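## Task

Find cables F and H. Each passes through the conduit and carries a letter tag on only one of its ends. Insert the end without a tag of each cable fully into the socket labelled with that cable's letter on the side of the junction box. Any plug sitting in a socket that is not its own cancels one correct plug. Both plugs must stay seated on their own once the robot lets go. Finish by opening the grippers and moving the arms away.

## Robot and tools

Robot: two six-joint arms, left_arm and right_arm, each with a two-finger parallel gripper. Joint order on each arm: waist, shoulder, elbow, wrist pitch, wrist yaw, wrist roll, followed by the gripper opening.

Scene frame: the origin sits on the table top midway between the arms. +z is up, +x points out across the table, and left_arm is on the +y side. The names left and right refer to the arms, not to image sides. Base roots: left_arm at (-0.007, +0.294, +0.117) m, right_arm at (+0.047, -0.337, +0.117) m. The bases may be tilted. Mounting plates and the metal frame behind the arms are fixed obstacles.

execute_actions: the argument actions is a list holding zero or one item. An empty list only reports the current state. An item with rows is a motion: rows is a list of 1 to 15 rows, and steps (1 to 15, default 15) is how many control steps of 1/30 s it runs. One row is applied per step, and the final row repeats if there are fewer rows than steps. An item with only steps (up to 300) is a wait, counted from the previous result, and your reply time counts toward it. An optional pictures boolean turns camera images on or off for that result. A refused call moves nothing.

Row layout: one list of 14 numbers covering both arms, each number in [-1, 1], always all 14 even if one arm stays put. Numbers 1-6 are left_arm joint offsets in the order above, number 7 is left_arm opening, numbers 8-13 are right_arm joint offsets, and number 14 is right_arm opening.

Joint numbers are offsets, not targets. They are measured from the joint angles in the most recent result that lists joint positions. Before any such result in a scene, and for the second and later calls within a single reply, they are measured from where the arm is when the action begins. They are never measured from the previous row. Scale: 1.0 equals 1.202 rad for the waist, 1.258 for the shoulder, 1.238 for the elbow, 2.073 for wrist pitch, and 2.022 for wrist yaw and wrist roll. Joint ranges in rad: waist -2.618 to 3.054, shoulder 0.000 to 3.142, elbow 0.000 to 3.142, wrist pitch -1.571 to 1.571, wrist yaw -1.571 to 1.571, wrist roll -2.094 to 2.094. A call aiming more than 0.036 rad beyond an end is refused. Real ends may differ by up to 0.036 rad either way. Requests past a real end are clipped, and the result then says "joint sent to its limit", possibly about an earlier action still running. If that line does not appear, the joint may still be at its end.

Opening is an absolute value, not an offset: +1 means fully open and -1 means closed. Sending all zeros is not a hold. It pulls joints back toward the reference angles, and arms sag over time. To keep an arm still, give offsets back to the desired angles in the first call of a reply and zeros in that reply's later calls. Increase the correction while a joint still falls short.

Speed: on every step, each joint's target is held within a fixed lead of its measured angle: 0.202 rad waist, 0.258 shoulder, 0.238 elbow, 0.573 wrist pitch, 0.522 wrist yaw and roll. Targets are also scaled back if they would put the gripper more than 70 mm from its measured spot. Large offsets therefore take several actions. Between calls, the arms keep heading to the last row sent until they nearly stop or a step is HELD. Only a new action moves them further.

Results: the state line gives each arm's end_effector_position (m, scene frame) and end_effector_quat_wxyz. That point lies between the finger pads, about 1 cm behind the fingertips. The fingers point along the gripper's +z axis and close along its y axis. Printed positions can be off, more so at long reach. Joint positions and Joint velocities list six joints per arm (rad, rad/s) and the pad gap (m, m/s; 0.094 m when fully open). grip_measured is the finger opening on the command scale, with up to about 1 mm error per gripper. To hold something, command roughly 0.03 below grip_measured, or less below it for a gentler grip. Pad force tops out near 50-62 N. HELD marks steps where part of your row was not sent. "joint command not followed" means the clearance check changed joint targets. "too close" counts an arm's plate and its half of the frame as part of that arm.

Heat: a MOTOR HOT warning appears from 75 °C. At 90 °C that arm halts for 10 s. At 100 °C the arm goes limp and falls. These stops are reported as OVER-TEMPERATURE FAULT. Avoid long loaded holds and slow thinking while gripping.

Cameras: cam_head_left and cam_head_right (896x504), cam_left_wrist and cam_right_wrist (504x504, fisheye), with calibration supplied. zoom_image takes camera and region [x0, y0, x1, y1] in pixels from the top-left corner, at most 504 by 504, and returns a closer look at the latest image. read_manual (section "licences") only returns licence text. finished_scene takes scene (1 or 2), ends that scene irreversibly, and reports success. Answering without any tool call ends the session.

Avoid: arm-to-arm contact or pressing, knocking or dropping anything off the table, slamming, dropping cables, and hard shoves. Loose items may occasionally get nudged. Before finishing, open the grippers and move clear so each plug stays seated without support.

Each tool is called after "Call:" as name(argument=value, ...), one argument or row to a line, values as JSON.

## Session

Call:
execute_actions(
  actions=[],
)

Scene clock: 0.00 s of 6600.00 s.
left_arm: end_effector_position=(-0.0001, +0.6298, +0.3567) grip_measured=+1.000 end_effector_quat_wxyz=(-0.279, +0.957, +0.081, +0.014) | right_arm: end_effector_position=(+0.2419, +0.0545, +0.3712) grip_measured=+1.000 end_effector_quat_wxyz=(+0.354, +0.049, +0.757, +0.546)
Joint positions: left_arm=[ 2.143  1.446  1.448 -1.142  0.536 -1.457  0.094] | right_arm=[1.779 1.454 0.745 0.647 0.678 0.758 0.094]
Joint velocities: left_arm=[-0.002  0.002 -0.022  0.007 -0.037  0.051  0.   ] | right_arm=[ 0.007  0.007 -0.012 -0.051 -0.125  0.022  0.   ]

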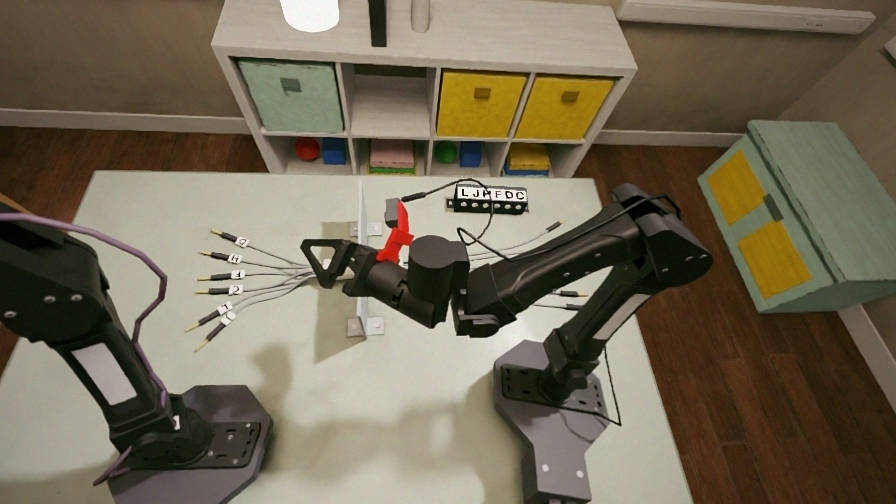

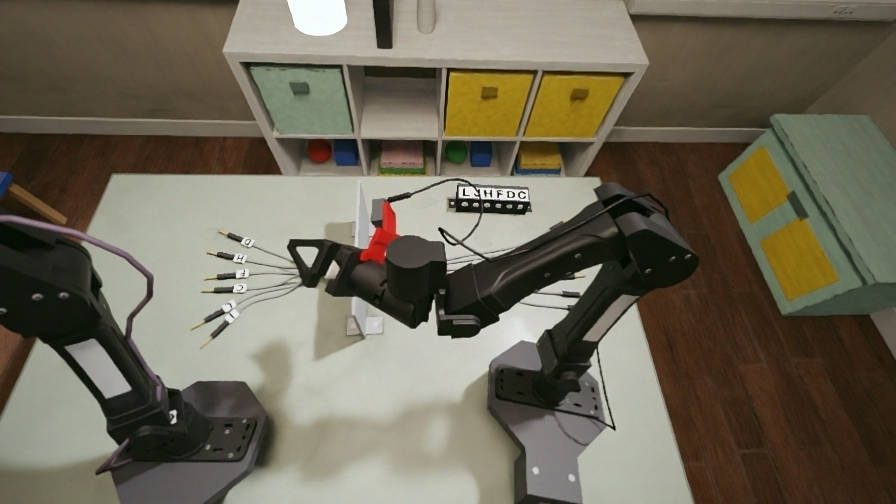

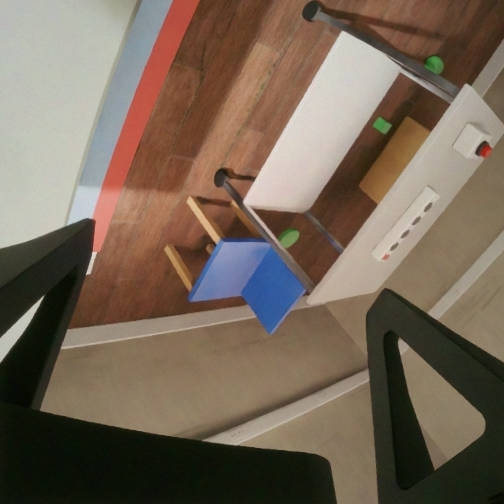

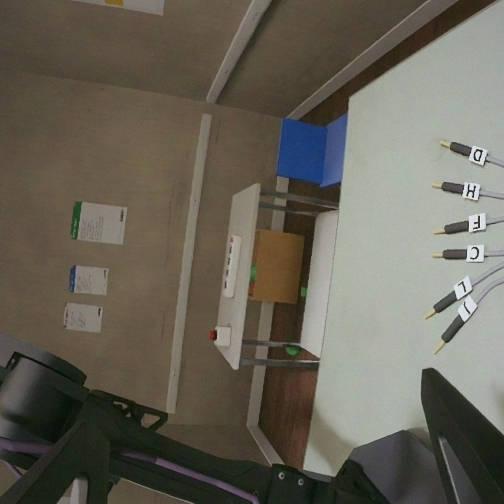

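Call:
zoom_image(
  camera="cam_head_left",
  region=[340, 160, 640, 330],
)

Call:
zoom_image(
  camera="cam_head_left",
  region=[170, 200, 400, 370],
)

Region (340, 160, 640, 330) of cam_head_left's 896x504 image, scaled by 1.680, with more detail than that image has; it fills the top 286 rows of this view, and the rest is white.

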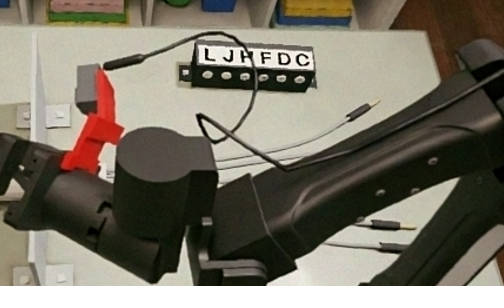

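Region (170, 200, 400, 370) of cam_head_left's 896x504 image, scaled by 2.191, with more detail than that image has; it fills the top 373 rows of this view, and the rest is white.

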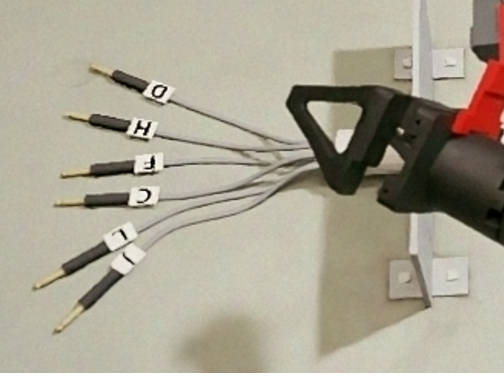

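Call:
execute_actions(
  actions=[
    {"rows":[[0,0,0,0,0,0,1,-1,0,0,0,-0.3,0,1]],"steps":15},
  ],
  pictures=false,
)

Call:
execute_actions(
  actions=[
    {"steps":20},
  ],
  pictures=false,
)

Call:
execute_actions(
  actions=[
    {"rows":[[0,0,0,0,0,0,1,-1,0,0,0,0,0,1]],"steps":15},
  ],
  pictures=false,
)

Call:
execute_actions(
  actions=[
    {"steps":20},
  ],
)

Scene clock: 5.90 s of 6600.00 s.
left_arm: end_effector_position=(-0.0001, +0.6298, +0.3567) grip_measured=+1.000 end_effector_quat_wxyz=(-0.279, +0.957, +0.081, +0.014) | right_arm: end_effector_position=(+0.5080, -0.1226, +0.2528) grip_measured=+1.000 end_effector_quat_wxyz=(+0.425, +0.198, +0.778, +0.418)
Joint positions: left_arm=[ 2.143  1.446  1.448 -1.142  0.536 -1.457  0.094] | right_arm=[0.784 1.454 0.745 0.647 0.101 0.758 0.094]
Joint velocities: left_arm=[-0.012 -0.002  0.007 -0.037  0.051  0.022  0.   ] | right_arm=[-1.971 -0.002 -0.017 -0.066 -0.183 -0.022  0.   ]
Steps of this call (steps 1 to 90: nothing new was sent; then 2.40 s passed at rest; steps 91 to 105: all 15 steps of this action). Readings (joint positions):
91: left_arm=[2.143 1.446 1.448 -1.142 0.536 -1.457] | right_arm=[1.756 1.454 0.745 0.647 0.604 0.758]
92: left_arm=[2.143 1.446 1.448 -1.142 0.536 -1.457] | right_arm=[1.706 1.454 0.745 0.648 0.492 0.758]
94: left_arm=[2.143 1.446 1.448 -1.142 0.536 -1.457] | right_arm=[1.574 1.454 0.745 0.647 0.334 0.758]
98: left_arm=[2.143 1.446 1.448 -1.142 0.536 -1.457] | right_arm=[1.287 1.454 0.745 0.647 0.179 0.758]
105: the state above

Scene clock: 6.57 s of 6600.00 s.
left_arm: end_effector_position=(-0.0001, +0.6298, +0.3567) grip_measured=+1.000 end_effector_quat_wxyz=(-0.279, +0.957, +0.081, +0.014) | right_arm: end_effector_position=(+0.5459, -0.2110, +0.2280) grip_measured=+1.000 end_effector_quat_wxyz=(+0.459, +0.262, +0.774, +0.347)
Joint positions: left_arm=[ 2.143  1.446  1.448 -1.142  0.536 -1.457  0.094] | right_arm=[0.56  1.454 0.745 0.647 0.081 0.758 0.094]
Joint velocities: left_arm=[ 0.002 -0.007  0.002 -0.007 -0.037  0.007  0.   ] | right_arm=[-0.017  0.012 -0.012  0.007  0.037  0.037  0.   ]
Steps of this call (steps 1 to 20: the robot went on to your last target). Readings (joint positions):
1: left_arm=[2.143 1.446 1.448 -1.142 0.536 -1.457] | right_arm=[0.714 1.454 0.745 0.647 0.097 0.758]
2: left_arm=[2.143 1.446 1.448 -1.142 0.536 -1.457] | right_arm=[0.650 1.454 0.745 0.647 0.097 0.758]
4: left_arm=[2.143 1.446 1.448 -1.142 0.536 -1.457] | right_arm=[0.568 1.454 0.745 0.647 0.104 0.758]
8: left_arm=[2.143 1.446 1.448 -1.142 0.536 -1.457] | right_arm=[0.557 1.454 0.745 0.647 0.096 0.758]
20: the state above

Scene clock: 7.07 s of 6600.00 s.
left_arm: end_effector_position=(-0.0001, +0.6298, +0.3567) grip_measured=+1.000 end_effector_quat_wxyz=(-0.279, +0.957, +0.081, +0.014) | right_arm: end_effector_position=(+0.5002, -0.5936, +0.1938) grip_measured=+1.000 end_effector_quat_wxyz=(+0.549, +0.496, +0.672, +0.018)
Joint positions: left_arm=[ 2.143  1.446  1.448 -1.142  0.536 -1.457  0.094] | right_arm=[-0.306  1.454  0.745  0.647  0.074  0.758  0.094]
Joint velocities: left_arm=[-0.002  0.022  0.002  0.037 -0.081  0.066  0.   ] | right_arm=[-1.785 -0.012 -0.007 -0.066 -0.095 -0.037  0.   ]
Steps of this call (steps 1 to 15: all 15 steps of this action). Readings (joint positions):
1: left_arm=[2.143 1.446 1.448 -1.142 0.536 -1.457] | right_arm=[0.544 1.454 0.745 0.647 0.069 0.758]
2: left_arm=[2.143 1.446 1.448 -1.142 0.536 -1.457] | right_arm=[0.505 1.454 0.745 0.647 0.059 0.758]
4: left_arm=[2.143 1.446 1.448 -1.142 0.536 -1.457] | right_arm=[0.390 1.454 0.745 0.647 0.060 0.758]
8: left_arm=[2.143 1.446 1.448 -1.142 0.536 -1.457] | right_arm=[0.137 1.454 0.745 0.647 0.069 0.758]
15: the state above

Scene clock: 7.73 s of 6600.00 s.
left_arm: end_effector_position=(-0.0001, +0.6298, +0.3567) grip_measured=+1.000 end_effector_quat_wxyz=(-0.279, +0.957, +0.081, +0.014) | right_arm: end_effector_position=(+0.3992, -0.7160, +0.2128) grip_measured=+1.000 end_effector_quat_wxyz=(+0.557, +0.568, +0.593, -0.122)
Joint positions: left_arm=[ 2.143  1.446  1.448 -1.142  0.536 -1.457  0.094] | right_arm=[-0.65   1.454  0.745  0.647  0.083  0.758  0.094]
Joint velocities: left_arm=[-0.002  0.002 -0.012 -0.022 -0.037 -0.095  0.   ] | right_arm=[-0.002 -0.002 -0.012 -0.051  0.007 -0.022  0.   ]
Steps of this call (steps 1 to 20: the robot went on to your last target). Readings (joint positions):
1: left_arm=[2.143 1.446 1.448 -1.142 0.536 -1.457] | right_arm=[-0.369 1.454 0.745 0.647 0.074 0.758]
2: left_arm=[2.143 1.446 1.448 -1.142 0.536 -1.457] | right_arm=[-0.432 1.454 0.745 0.647 0.075 0.758]
4: left_arm=[2.143 1.446 1.448 -1.142 0.536 -1.457] | right_arm=[-0.553 1.454 0.745 0.647 0.076 0.758]
8: left_arm=[2.143 1.446 1.448 -1.142 0.536 -1.457] | right_arm=[-0.656 1.454 0.745 0.647 0.095 0.758]
20: the state above
camera_calibration (this result's frames):
cam_right_wrist: T_world_to_cam=[[-0.698531, -0.189328, -0.690079, 0.29328], [0.0969066, 0.930451, -0.353369, 0.752312], [0.708988, -0.313712, -0.631602, -0.27663], [0, 0, 0, 1]] pos_world=[0.328088, -0.731246, 0.29351]

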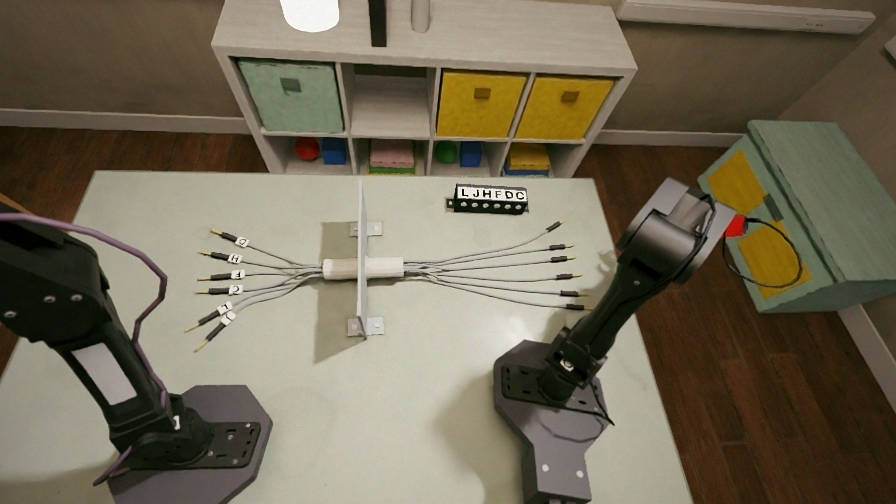

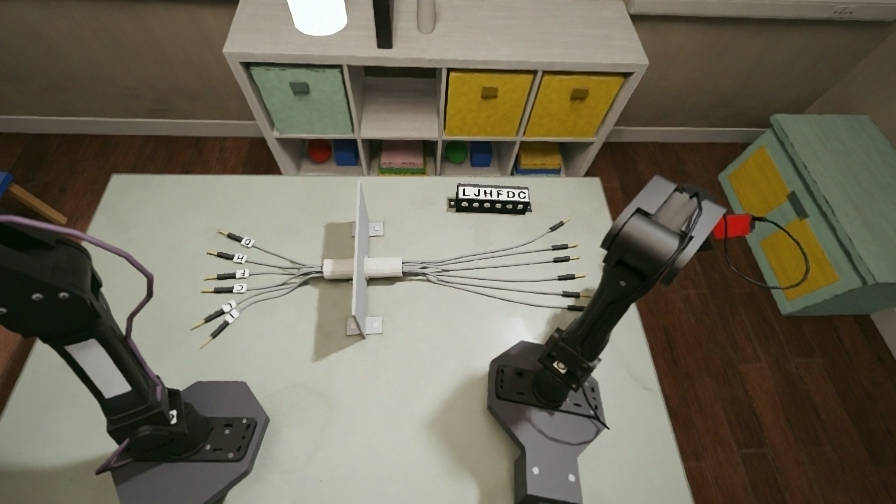

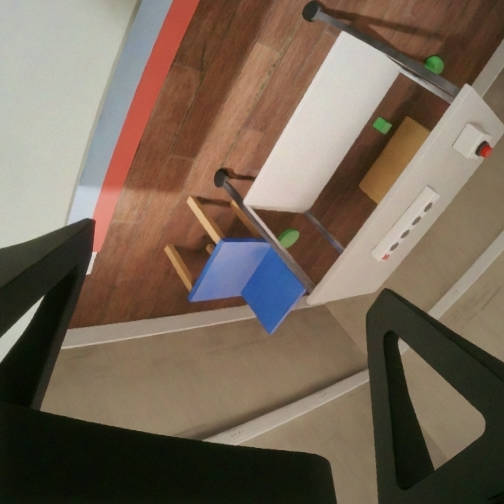

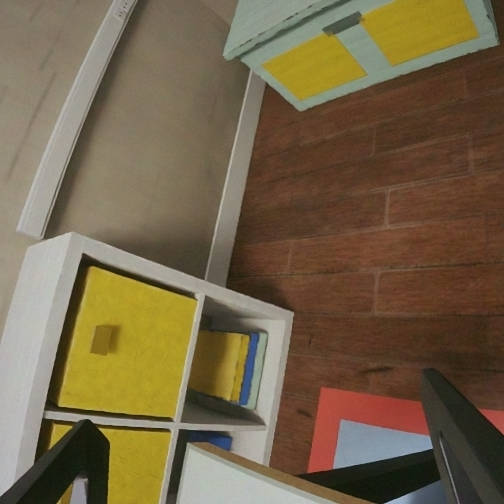

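Call:
zoom_image(
  camera="cam_head_left",
  region=[390, 170, 620, 330],
)

Call:
zoom_image(
  camera="cam_head_right",
  region=[390, 170, 620, 330],
)

Call:
zoom_image(
  camera="cam_head_left",
  region=[430, 170, 550, 230],
)

Region (390, 170, 620, 330) of cam_head_left's 896x504 image, scaled by 2.191, with more detail than that image has; it fills the top 351 rows of this view, and the rest is white.

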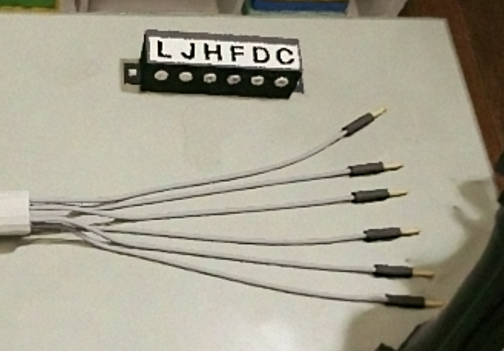

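Region (390, 170, 620, 330) of cam_head_right's 896x504 image, scaled by 2.191, with more detail than that image has; it fills the top 351 rows of this view, and the rest is white.

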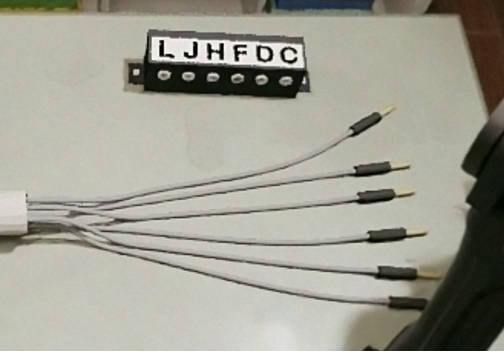

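Region (430, 170, 550, 230) of cam_head_left's 896x504 image, scaled by 4.200, with more detail than that image has.

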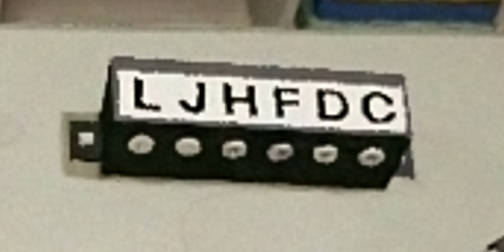

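Call:
execute_actions(
  actions=[
    {"rows":[[-1,0.135,-0.232,0.184,-0.252,0.024,-0.3,0,0,0,0,0,0,1]],"steps":15},
  ],
  pictures=false,
)

Call:
execute_actions(
  actions=[
    {"steps":15},
  ],
  pictures=false,
)

Call:
execute_actions(
  actions=[
    {"rows":[[-0.59,0,0,0,0,0,-0.3,0,0,0,0,0,0,1]],"steps":15},
  ],
  pictures=false,
)

Call:
execute_actions(
  actions=[
    {"steps":15},
  ],
)

Scene clock: 13.17 s of 6600.00 s.
left_arm: end_effector_position=(+0.1376, +0.6293, +0.1369) grip_measured=-0.298 end_effector_quat_wxyz=(-0.083, +0.955, -0.259, -0.118) | right_arm: end_effector_position=(+0.3993, -0.7160, +0.2128) grip_measured=+1.000 end_effector_quat_wxyz=(+0.557, +0.568, +0.593, -0.122)
Joint positions: left_arm=[ 1.308  1.651  1.152 -0.778  0.071 -1.423  0.033] | right_arm=[-0.65   1.454  0.745  0.647  0.083  0.758  0.094]
Joint velocities: left_arm=[-2.063 -0.09  -0.017  0.359 -0.212 -0.007  0.   ] | right_arm=[ 0.007 -0.017  0.007  0.022 -0.066  0.051  0.   ]
Steps of this call (steps 1 to 15: the robot went on to your last target; steps 16 to 90: nothing new was sent; then 1.93 s passed at rest; steps 91 to 105: all 15 steps of this action). Readings (joint positions):
91: left_arm=[2.131 1.449 1.433 -1.118 0.502 -1.456] | right_arm=[-0.650 1.454 0.745 0.647 0.083 0.758]
92: left_arm=[2.105 1.452 1.404 -1.072 0.450 -1.454] | right_arm=[-0.650 1.454 0.745 0.647 0.083 0.758]
94: left_arm=[2.031 1.488 1.331 -0.995 0.363 -1.449] | right_arm=[-0.650 1.454 0.745 0.647 0.083 0.758]
98: left_arm=[1.811 1.609 1.191 -0.864 0.180 -1.435] | right_arm=[-0.650 1.454 0.745 0.647 0.083 0.758]
105: the state above

Scene clock: 13.67 s of 6600.00 s.
left_arm: end_effector_position=(+0.2473, +0.5658, +0.1017) grip_measured=-0.298 end_effector_quat_wxyz=(-0.058, +0.896, -0.433, -0.085) | right_arm: end_effector_position=(+0.3993, -0.7160, +0.2128) grip_measured=+1.000 end_effector_quat_wxyz=(+0.557, +0.568, +0.593, -0.122)
Joint positions: left_arm=[ 0.929  1.647  1.152 -0.753  0.049 -1.419  0.033] | right_arm=[-0.65   1.454  0.745  0.647  0.083  0.758  0.094]
Joint velocities: left_arm=[-0.002 -0.007 -0.012  0.037 -0.066  0.022  0.   ] | right_arm=[-0.002 -0.007 -0.017 -0.081  0.022 -0.007  0.   ]
Steps of this call (steps 1 to 15: the robot went on to your last target). Readings (joint positions):
1: left_arm=[1.234 1.648 1.152 -0.769 0.066 -1.422] | right_arm=[-0.650 1.454 0.745 0.647 0.083 0.758]
2: left_arm=[1.160 1.647 1.152 -0.763 0.062 -1.422] | right_arm=[-0.650 1.454 0.745 0.647 0.083 0.758]
4: left_arm=[1.019 1.647 1.152 -0.754 0.058 -1.420] | right_arm=[-0.650 1.454 0.745 0.647 0.083 0.758]
8: left_arm=[0.902 1.647 1.152 -0.753 0.068 -1.419] | right_arm=[-0.650 1.454 0.745 0.647 0.083 0.758]
15: the state above

Scene clock: 14.17 s of 6600.00 s.
left_arm: end_effector_position=(+0.3649, +0.3268, +0.0679) grip_measured=-0.298 end_effector_quat_wxyz=(+0.027, +0.696, -0.718, +0.020) | right_arm: end_effector_position=(+0.3993, -0.7160, +0.2128) grip_measured=+1.000 end_effector_quat_wxyz=(+0.557, +0.568, +0.593, -0.122)
Joint positions: left_arm=[ 0.188  1.647  1.152 -0.738  0.075 -1.419  0.033] | right_arm=[-0.65   1.454  0.745  0.647  0.083  0.758  0.094]
Joint velocities: left_arm=[ 0.164 -0.017 -0.007  0.007  0.037  0.007 -0.001] | right_arm=[-0.022  0.007 -0.007  0.007  0.095  0.051  0.   ]
Steps of this call (steps 1 to 15: all 15 steps of this action). Readings (joint positions):
1: left_arm=[0.912 1.647 1.152 -0.753 0.040 -1.419] | right_arm=[-0.650 1.454 0.745 0.647 0.083 0.758]
2: left_arm=[0.873 1.647 1.152 -0.753 0.032 -1.419] | right_arm=[-0.650 1.454 0.745 0.647 0.083 0.758]
4: left_arm=[0.748 1.647 1.152 -0.750 0.034 -1.419] | right_arm=[-0.650 1.454 0.745 0.647 0.083 0.758]
8: left_arm=[0.462 1.647 1.152 -0.740 0.044 -1.419] | right_arm=[-0.650 1.454 0.745 0.647 0.083 0.758]
15: the state above

Scene clock: 14.67 s of 6600.00 s.
left_arm: end_effector_position=(+0.3637, +0.3375, +0.0678) grip_measured=-0.298 end_effector_quat_wxyz=(+0.021, +0.704, -0.710, +0.013) | right_arm: end_effector_position=(+0.3993, -0.7160, +0.2128) grip_measured=+1.000 end_effector_quat_wxyz=(+0.557, +0.568, +0.593, -0.122)
Joint positions: left_arm=[ 0.212  1.647  1.152 -0.738  0.065 -1.419  0.033] | right_arm=[-0.65   1.454  0.745  0.647  0.083  0.758  0.094]
Joint velocities: left_arm=[-0.012 -0.007 -0.002 -0.081  0.051  0.037 -0.001] | right_arm=[-0.002  0.022 -0.017 -0.037 -0.022 -0.007  0.   ]
Steps of this call (steps 1 to 15: the robot went on to your last target). Readings (joint positions):
1: left_arm=[0.194 1.647 1.152 -0.738 0.074 -1.419] | right_arm=[-0.650 1.454 0.745 0.647 0.083 0.758]
2: left_arm=[0.201 1.647 1.152 -0.738 0.072 -1.419] | right_arm=[-0.650 1.454 0.745 0.647 0.083 0.758]
4: left_arm=[0.210 1.647 1.152 -0.738 0.068 -1.419] | right_arm=[-0.650 1.454 0.745 0.647 0.083 0.758]
8: left_arm=[0.212 1.647 1.152 -0.738 0.065 -1.419] | right_arm=[-0.650 1.454 0.745 0.647 0.083 0.758]
15: the state above
camera_calibration (this result's frames):
cam_left_wrist: T_world_to_cam=[[0.951789, 0.306753, -0.000686722, -0.453103], [0.237768, -0.736327, 0.633474, 0.128806], [0.193814, -0.603096, -0.773764, 0.299838], [0, 0, 0, 1]] pos_world=[0.34252, 0.414665, 0.150097]
cam_right_wrist: T_world_to_cam=[[-0.69831, -0.189625, -0.690221, 0.293079], [0.096301, 0.930617, -0.353099, 0.752519], [0.709288, -0.313042, -0.631598, -0.276335], [0, 0, 0, 1]] pos_world=[0.328193, -0.731236, 0.29347]

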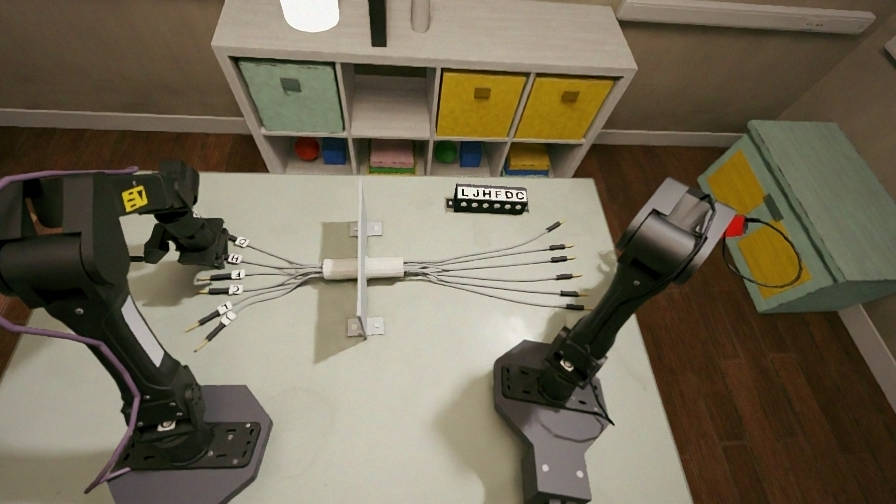

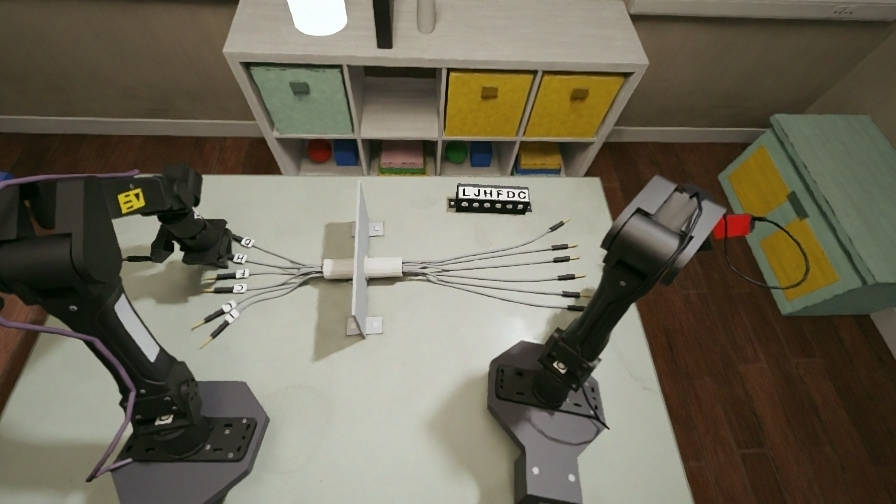

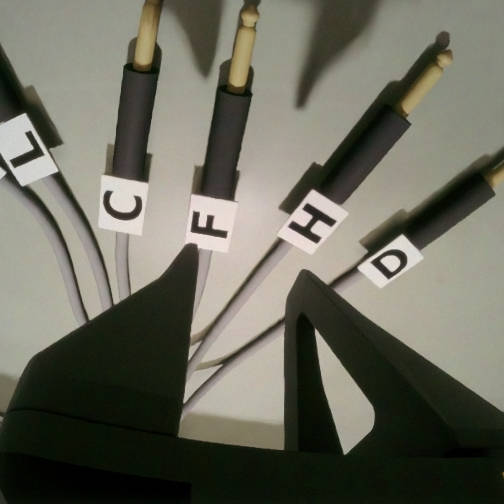

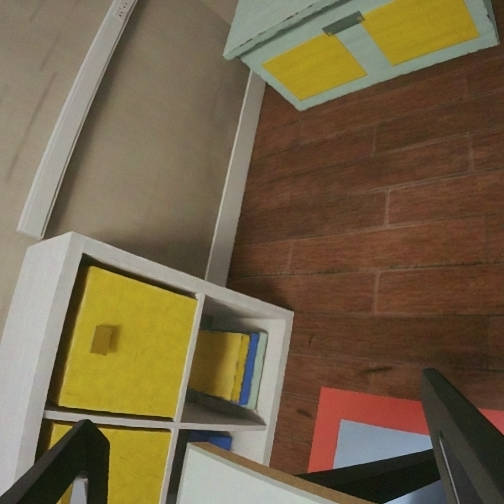

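Call:
execute_actions(
  actions=[
    {"rows":[[0.032,0.055,-0.07,0.075,0,0,-0.3,0,0,0,0,0,0,1]],"steps":15},
  ],
)

Scene clock: 16.77 s of 6600.00 s.
left_arm: end_effector_position=(+0.3485, +0.3469, +0.0274) grip_measured=-0.298 end_effector_quat_wxyz=(+0.028, +0.715, -0.699, +0.003) | right_arm: end_effector_position=(+0.3993, -0.7160, +0.2128) grip_measured=+1.000 end_effector_quat_wxyz=(+0.557, +0.568, +0.593, -0.122)
Joint positions: left_arm=[ 0.243  1.725  1.068 -0.601  0.068 -1.419  0.033] | right_arm=[-0.65   1.454  0.745  0.647  0.083  0.758  0.094]
Joint velocities: left_arm=[-0.012  0.012 -0.012  0.022 -0.022 -0.007  0.   ] | right_arm=[-0.007  0.022 -0.002  0.007  0.022  0.022  0.   ]
Steps of this call (steps 1 to 15: the robot went on to your last target; steps 16 to 48: nothing new was sent; steps 49 to 63: all 15 steps of this action). Readings (joint positions):
49: left_arm=[0.214 1.649 1.141 -0.718 0.066 -1.419] | right_arm=[-0.650 1.454 0.745 0.647 0.083 0.758]
50: left_arm=[0.219 1.654 1.125 -0.684 0.068 -1.419] | right_arm=[-0.650 1.454 0.745 0.647 0.083 0.758]
52: left_arm=[0.233 1.683 1.097 -0.646 0.068 -1.419] | right_arm=[-0.650 1.454 0.745 0.647 0.083 0.758]
56: left_arm=[0.243 1.724 1.069 -0.625 0.068 -1.419] | right_arm=[-0.650 1.454 0.745 0.647 0.083 0.758]
63: the state above
camera_calibration (this result's frames):
cam_left_wrist: T_world_to_cam=[[0.942082, 0.334555, -0.0235304, -0.447148], [0.275221, -0.731094, 0.624304, 0.150333], [0.191661, -0.594622, -0.780827, 0.275151], [0, 0, 0, 1]] pos_world=[0.327139, 0.423114, 0.11047]
cam_right_wrist: T_world_to_cam=[[-0.69831, -0.189625, -0.690221, 0.293079], [0.096301, 0.930617, -0.353099, 0.752519], [0.709288, -0.313042, -0.631598, -0.276335], [0, 0, 0, 1]] pos_world=[0.328193, -0.731236, 0.29347]

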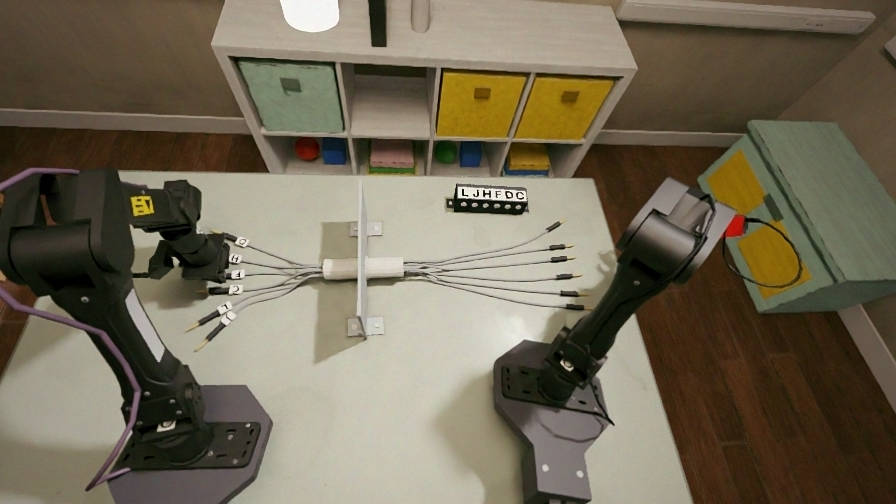

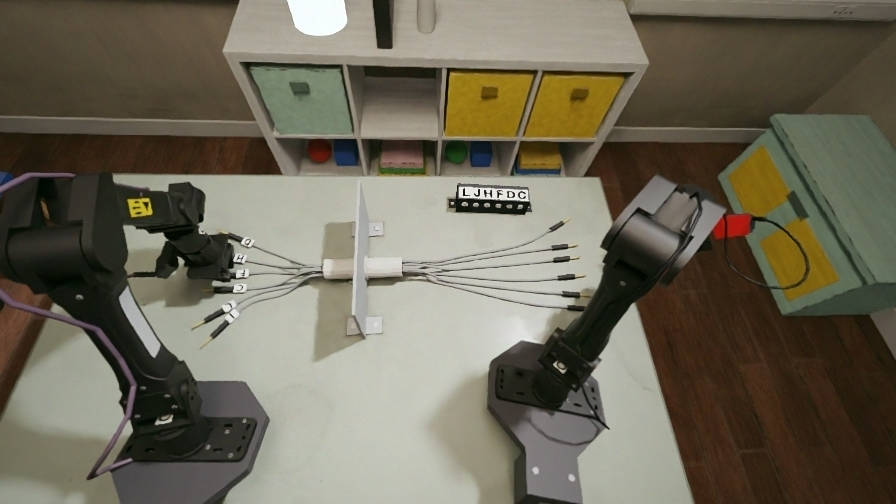

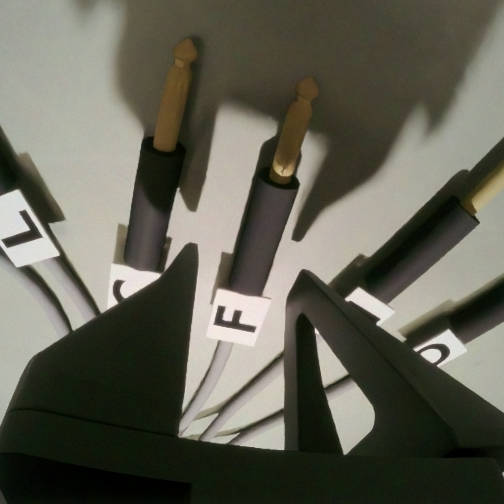

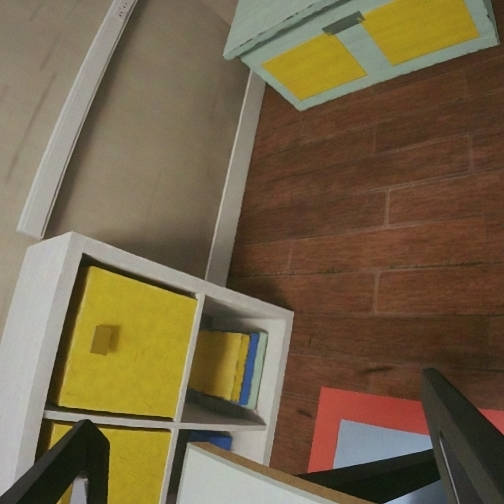

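Call:
execute_actions(
  actions=[
    {"rows":[[0.013,0.018,-0.025,0.05,0,0,-0.3,0,0,0,0,0,0,1]],"steps":15},
  ],
)

Scene clock: 18.53 s of 6600.00 s.
left_arm: end_effector_position=(+0.3595, +0.3488, +0.0192) grip_measured=-0.298 end_effector_quat_wxyz=(+0.006, +0.714, -0.700, +0.020) | right_arm: end_effector_position=(+0.3993, -0.7160, +0.2128) grip_measured=+1.000 end_effector_quat_wxyz=(+0.557, +0.568, +0.593, -0.122)
Joint positions: left_arm=[ 0.243  1.74   1.05  -0.512  0.069 -1.419  0.033] | right_arm=[-0.65   1.454  0.745  0.647  0.083  0.758  0.094]
Joint velocities: left_arm=[ 0.012  0.002  0.007 -0.007  0.022  0.066 -0.001] | right_arm=[-0.012 -0.017 -0.007  0.022 -0.007  0.022  0.   ]
Steps of this call (steps 1 to 15: the robot went on to your last target; steps 16 to 38: nothing new was sent; steps 39 to 53: all 15 steps of this action). Readings (joint positions):
39: left_arm=[0.243 1.725 1.065 -0.585 0.068 -1.419] | right_arm=[-0.650 1.454 0.745 0.647 0.083 0.758]
40: left_arm=[0.243 1.726 1.060 -0.569 0.068 -1.419] | right_arm=[-0.650 1.454 0.745 0.647 0.083 0.758]
42: left_arm=[0.243 1.732 1.054 -0.546 0.069 -1.419] | right_arm=[-0.650 1.454 0.745 0.647 0.083 0.758]
46: left_arm=[0.243 1.740 1.050 -0.526 0.069 -1.419] | right_arm=[-0.650 1.454 0.745 0.647 0.083 0.758]
53: the state above
camera_calibration (this result's frames):
cam_left_wrist: T_world_to_cam=[[0.942437, 0.333, 0.0304, -0.458934], [0.239911, -0.736699, 0.632232, 0.168323], [0.232929, -0.588546, -0.774182, 0.250755], [0, 0, 0, 1]] pos_world=[0.333726, 0.424409, 0.101663]
cam_right_wrist: T_world_to_cam=[[-0.69831, -0.189625, -0.690221, 0.293079], [0.096301, 0.930617, -0.353099, 0.752519], [0.709288, -0.313042, -0.631598, -0.276335], [0, 0, 0, 1]] pos_world=[0.328193, -0.731236, 0.29347]

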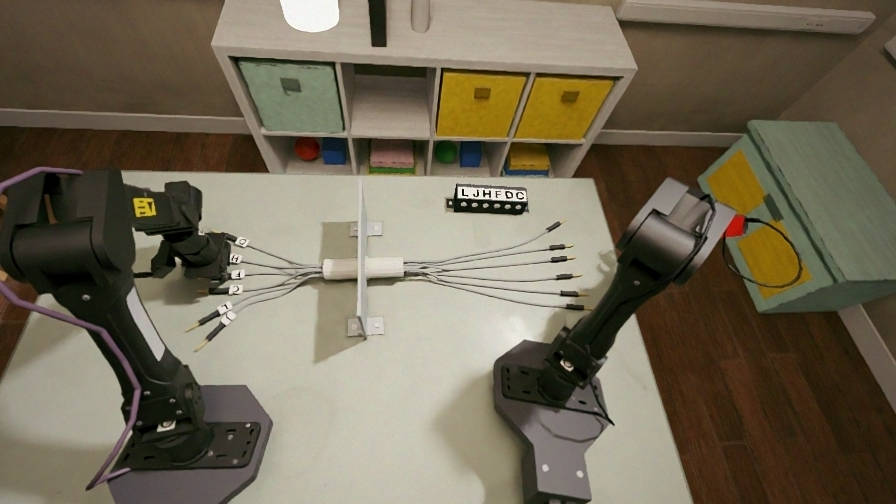

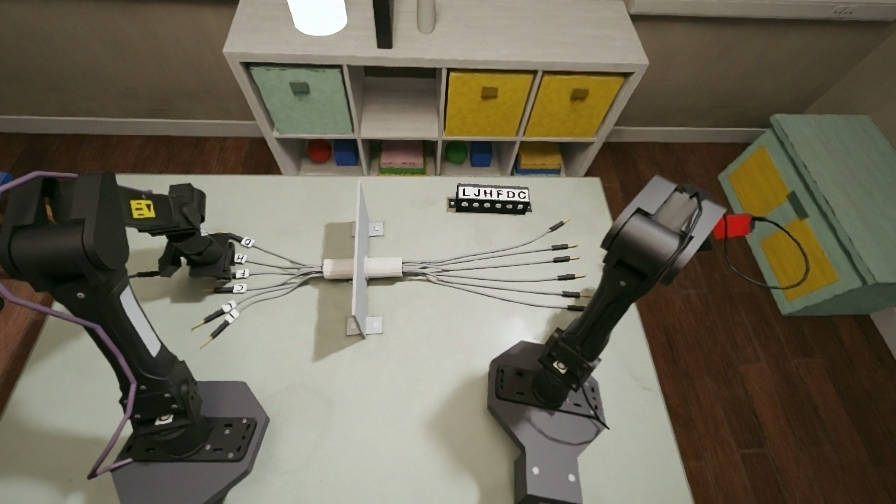

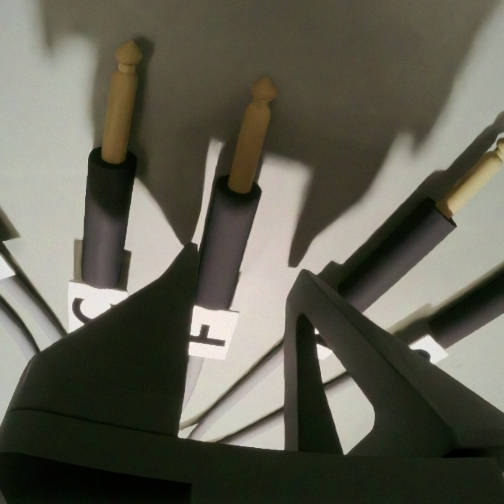

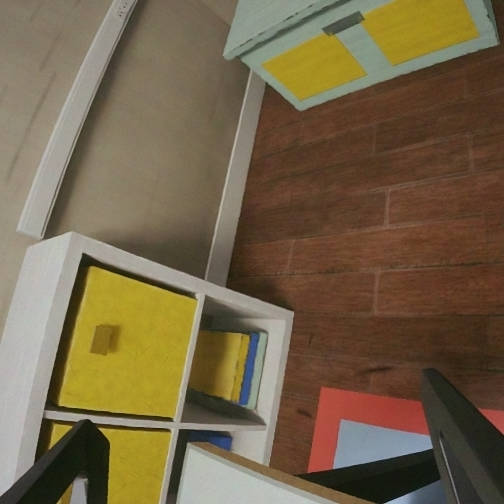

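Call:
execute_actions(
  actions=[
    {"rows":[[0.034,0.006,-0.022,0.02,0,0,-0.3,0,0,0,0,0,0,1]],"steps":15},
  ],
)

Scene clock: 20.33 s of 6600.00 s.
left_arm: end_effector_position=(+0.3582, +0.3609, +0.0171) grip_measured=-0.298 end_effector_quat_wxyz=(-0.002, +0.724, -0.689, +0.021) | right_arm: end_effector_position=(+0.3993, -0.7160, +0.2128) grip_measured=+1.000 end_effector_quat_wxyz=(+0.557, +0.568, +0.593, -0.122)
Joint positions: left_arm=[ 0.276  1.74   1.035 -0.485  0.073 -1.419  0.033] | right_arm=[-0.65   1.454  0.745  0.647  0.083  0.758  0.094]
Joint velocities: left_arm=[-0.002 -0.012  0.002  0.037  0.007 -0.022 -0.001] | right_arm=[-0.012  0.027  0.002  0.007 -0.037 -0.066  0.   ]
Steps of this call (steps 1 to 15: the robot went on to your last target; steps 16 to 39: nothing new was sent; steps 40 to 54: all 15 steps of this action). Readings (joint positions):
40: left_arm=[0.245 1.740 1.047 -0.506 0.071 -1.419] | right_arm=[-0.650 1.454 0.745 0.647 0.083 0.758]
41: left_arm=[0.250 1.740 1.044 -0.499 0.073 -1.419] | right_arm=[-0.650 1.454 0.745 0.647 0.083 0.758]
43: left_arm=[0.264 1.740 1.038 -0.493 0.073 -1.419] | right_arm=[-0.650 1.454 0.745 0.647 0.083 0.758]
47: left_arm=[0.276 1.740 1.035 -0.490 0.073 -1.419] | right_arm=[-0.650 1.454 0.745 0.647 0.083 0.758]
54: the state above
camera_calibration (this result's frames):
cam_left_wrist: T_world_to_cam=[[0.931342, 0.361239, 0.0459171, -0.468189], [0.254366, -0.735609, 0.627836, 0.173329], [0.260575, -0.57305, -0.77699, 0.24105], [0, 0, 0, 1]] pos_world=[0.329144, 0.434764, 0.0999696]
cam_right_wrist: T_world_to_cam=[[-0.69831, -0.189625, -0.690221, 0.293079], [0.096301, 0.930617, -0.353099, 0.752519], [0.709288, -0.313042, -0.631598, -0.276335], [0, 0, 0, 1]] pos_world=[0.328193, -0.731236, 0.29347]

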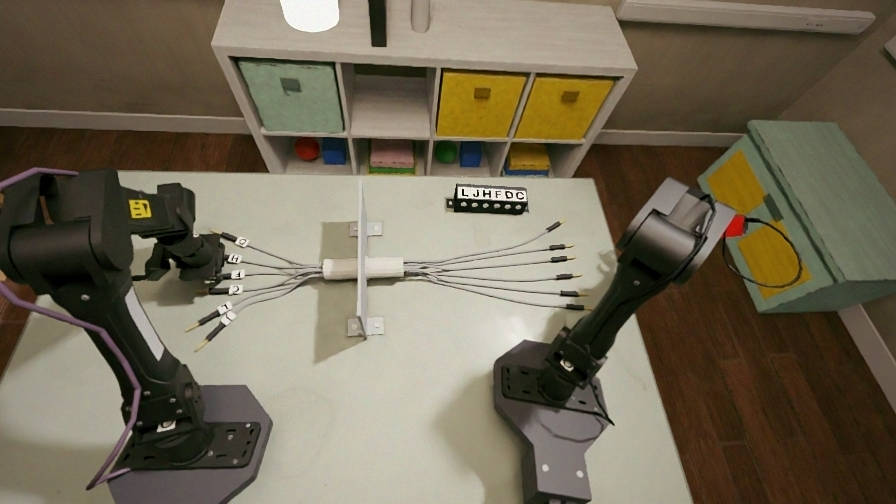

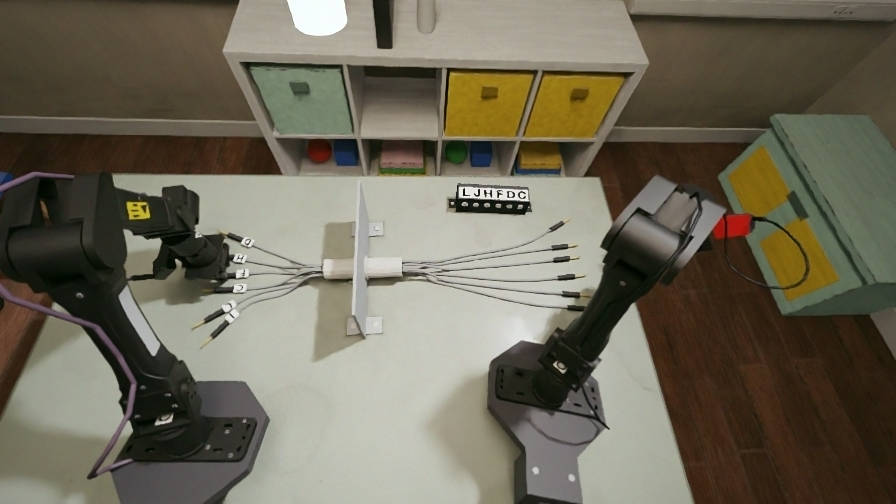

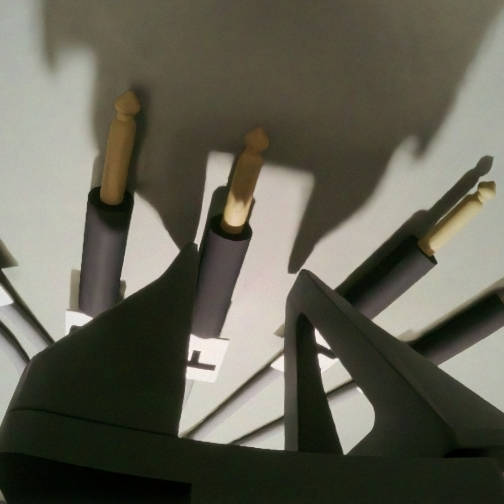

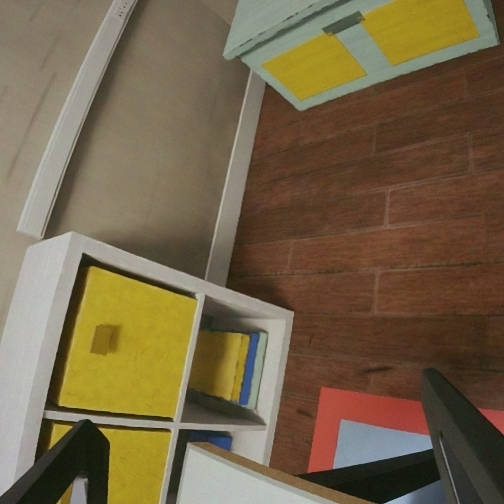

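Call:
execute_actions(
  actions=[
    {"rows":[[0,0,0,-0.016,0,0,-0.3,0,0,0,0,0,0,1],[0,0,0,-0.016,0,0,-0.3,0,0,0,0,0,0,1],[0,0,0,-0.016,0,0,-0.3,0,0,0,0,0,0,1],[0,0,0,-0.016,0,0,-0.3,0,0,0,0,0,0,1],[0,0,0,-0.016,0,0,-0.3,0,0,0,0,0,0,1],[0,0,0,-0.016,0,0,-0.3,0,0,0,0,0,0,1],[0,0.022,0,-0.016,0,0,-0.3,0,0,0,0,0,0,1]],"steps":15},
  ],
)

Scene clock: 22.03 s of 6600.00 s.
left_arm: end_effector_position=(+0.3527, +0.3597, +0.0118) grip_measured=-0.298 end_effector_quat_wxyz=(+0.009, +0.725, -0.689, +0.014) | right_arm: end_effector_position=(+0.3993, -0.7160, +0.2128) grip_measured=+1.000 end_effector_quat_wxyz=(+0.557, +0.568, +0.593, -0.122)
Joint positions: left_arm=[ 0.276  1.757  1.035 -0.493  0.075 -1.419  0.033] | right_arm=[-0.65   1.454  0.745  0.647  0.083  0.758  0.094]
Joint velocities: left_arm=[-0.002  0.002 -0.007  0.007 -0.066 -0.037 -0.   ] | right_arm=[-0.017  0.007 -0.002  0.022 -0.125  0.007  0.   ]
Steps of this call (steps 1 to 15: the robot went on to your last target; steps 16 to 36: nothing new was sent; steps 37 to 51: all 15 steps of this action). Readings (joint positions):
37: left_arm=[0.276 1.740 1.035 -0.484 0.073 -1.419] | right_arm=[-0.650 1.454 0.745 0.647 0.083 0.758]
38: left_arm=[0.276 1.740 1.035 -0.485 0.073 -1.419] | right_arm=[-0.650 1.454 0.745 0.647 0.083 0.758]
40: left_arm=[0.276 1.740 1.035 -0.488 0.074 -1.419] | right_arm=[-0.650 1.454 0.745 0.647 0.083 0.758]
44: left_arm=[0.276 1.744 1.035 -0.490 0.074 -1.419] | right_arm=[-0.650 1.454 0.745 0.647 0.083 0.758]
51: the state above
camera_calibration (this result's frames):
cam_left_wrist: T_world_to_cam=[[0.931789, 0.362421, 0.0204971, -0.462682], [0.270616, -0.731174, 0.62622, 0.169877], [0.241942, -0.577958, -0.779377, 0.246049], [0, 0, 0, 1]] pos_world=[0.32562, 0.434102, 0.094868]
cam_right_wrist: T_world_to_cam=[[-0.69831, -0.189625, -0.690221, 0.293079], [0.096301, 0.930617, -0.353099, 0.752519], [0.709288, -0.313042, -0.631598, -0.276335], [0, 0, 0, 1]] pos_world=[0.328193, -0.731236, 0.29347]

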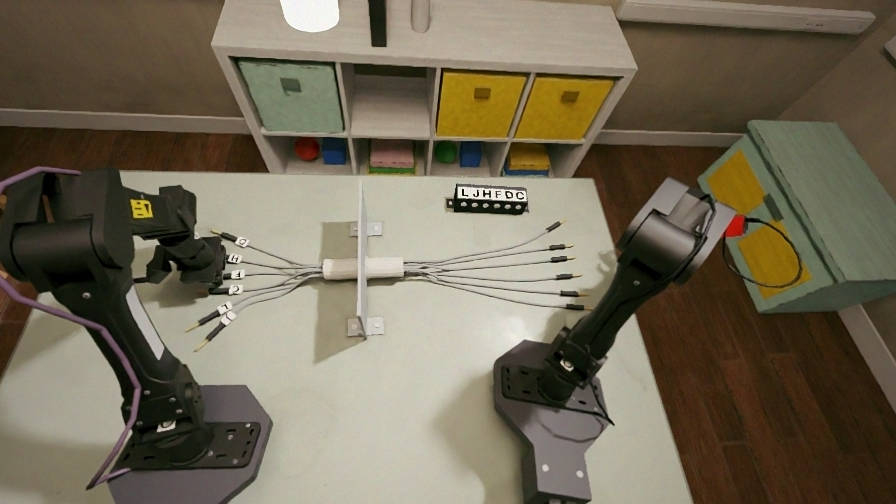

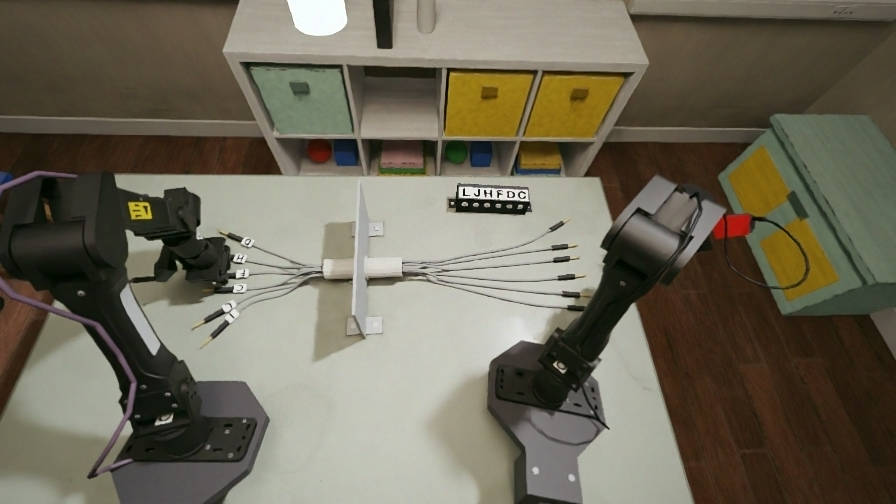

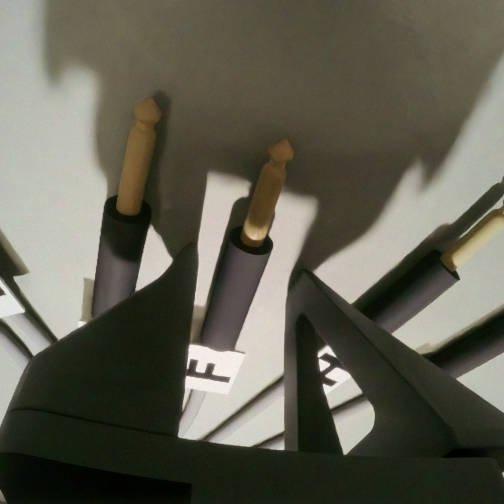

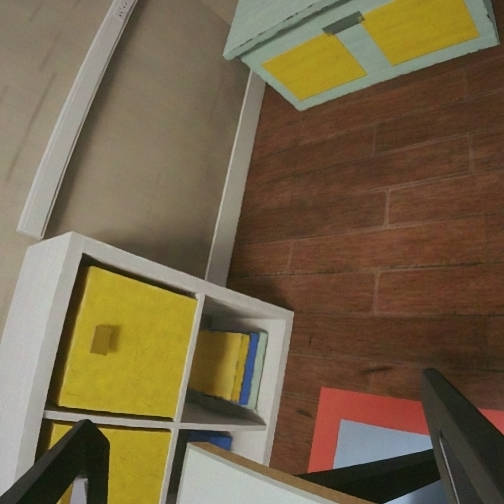

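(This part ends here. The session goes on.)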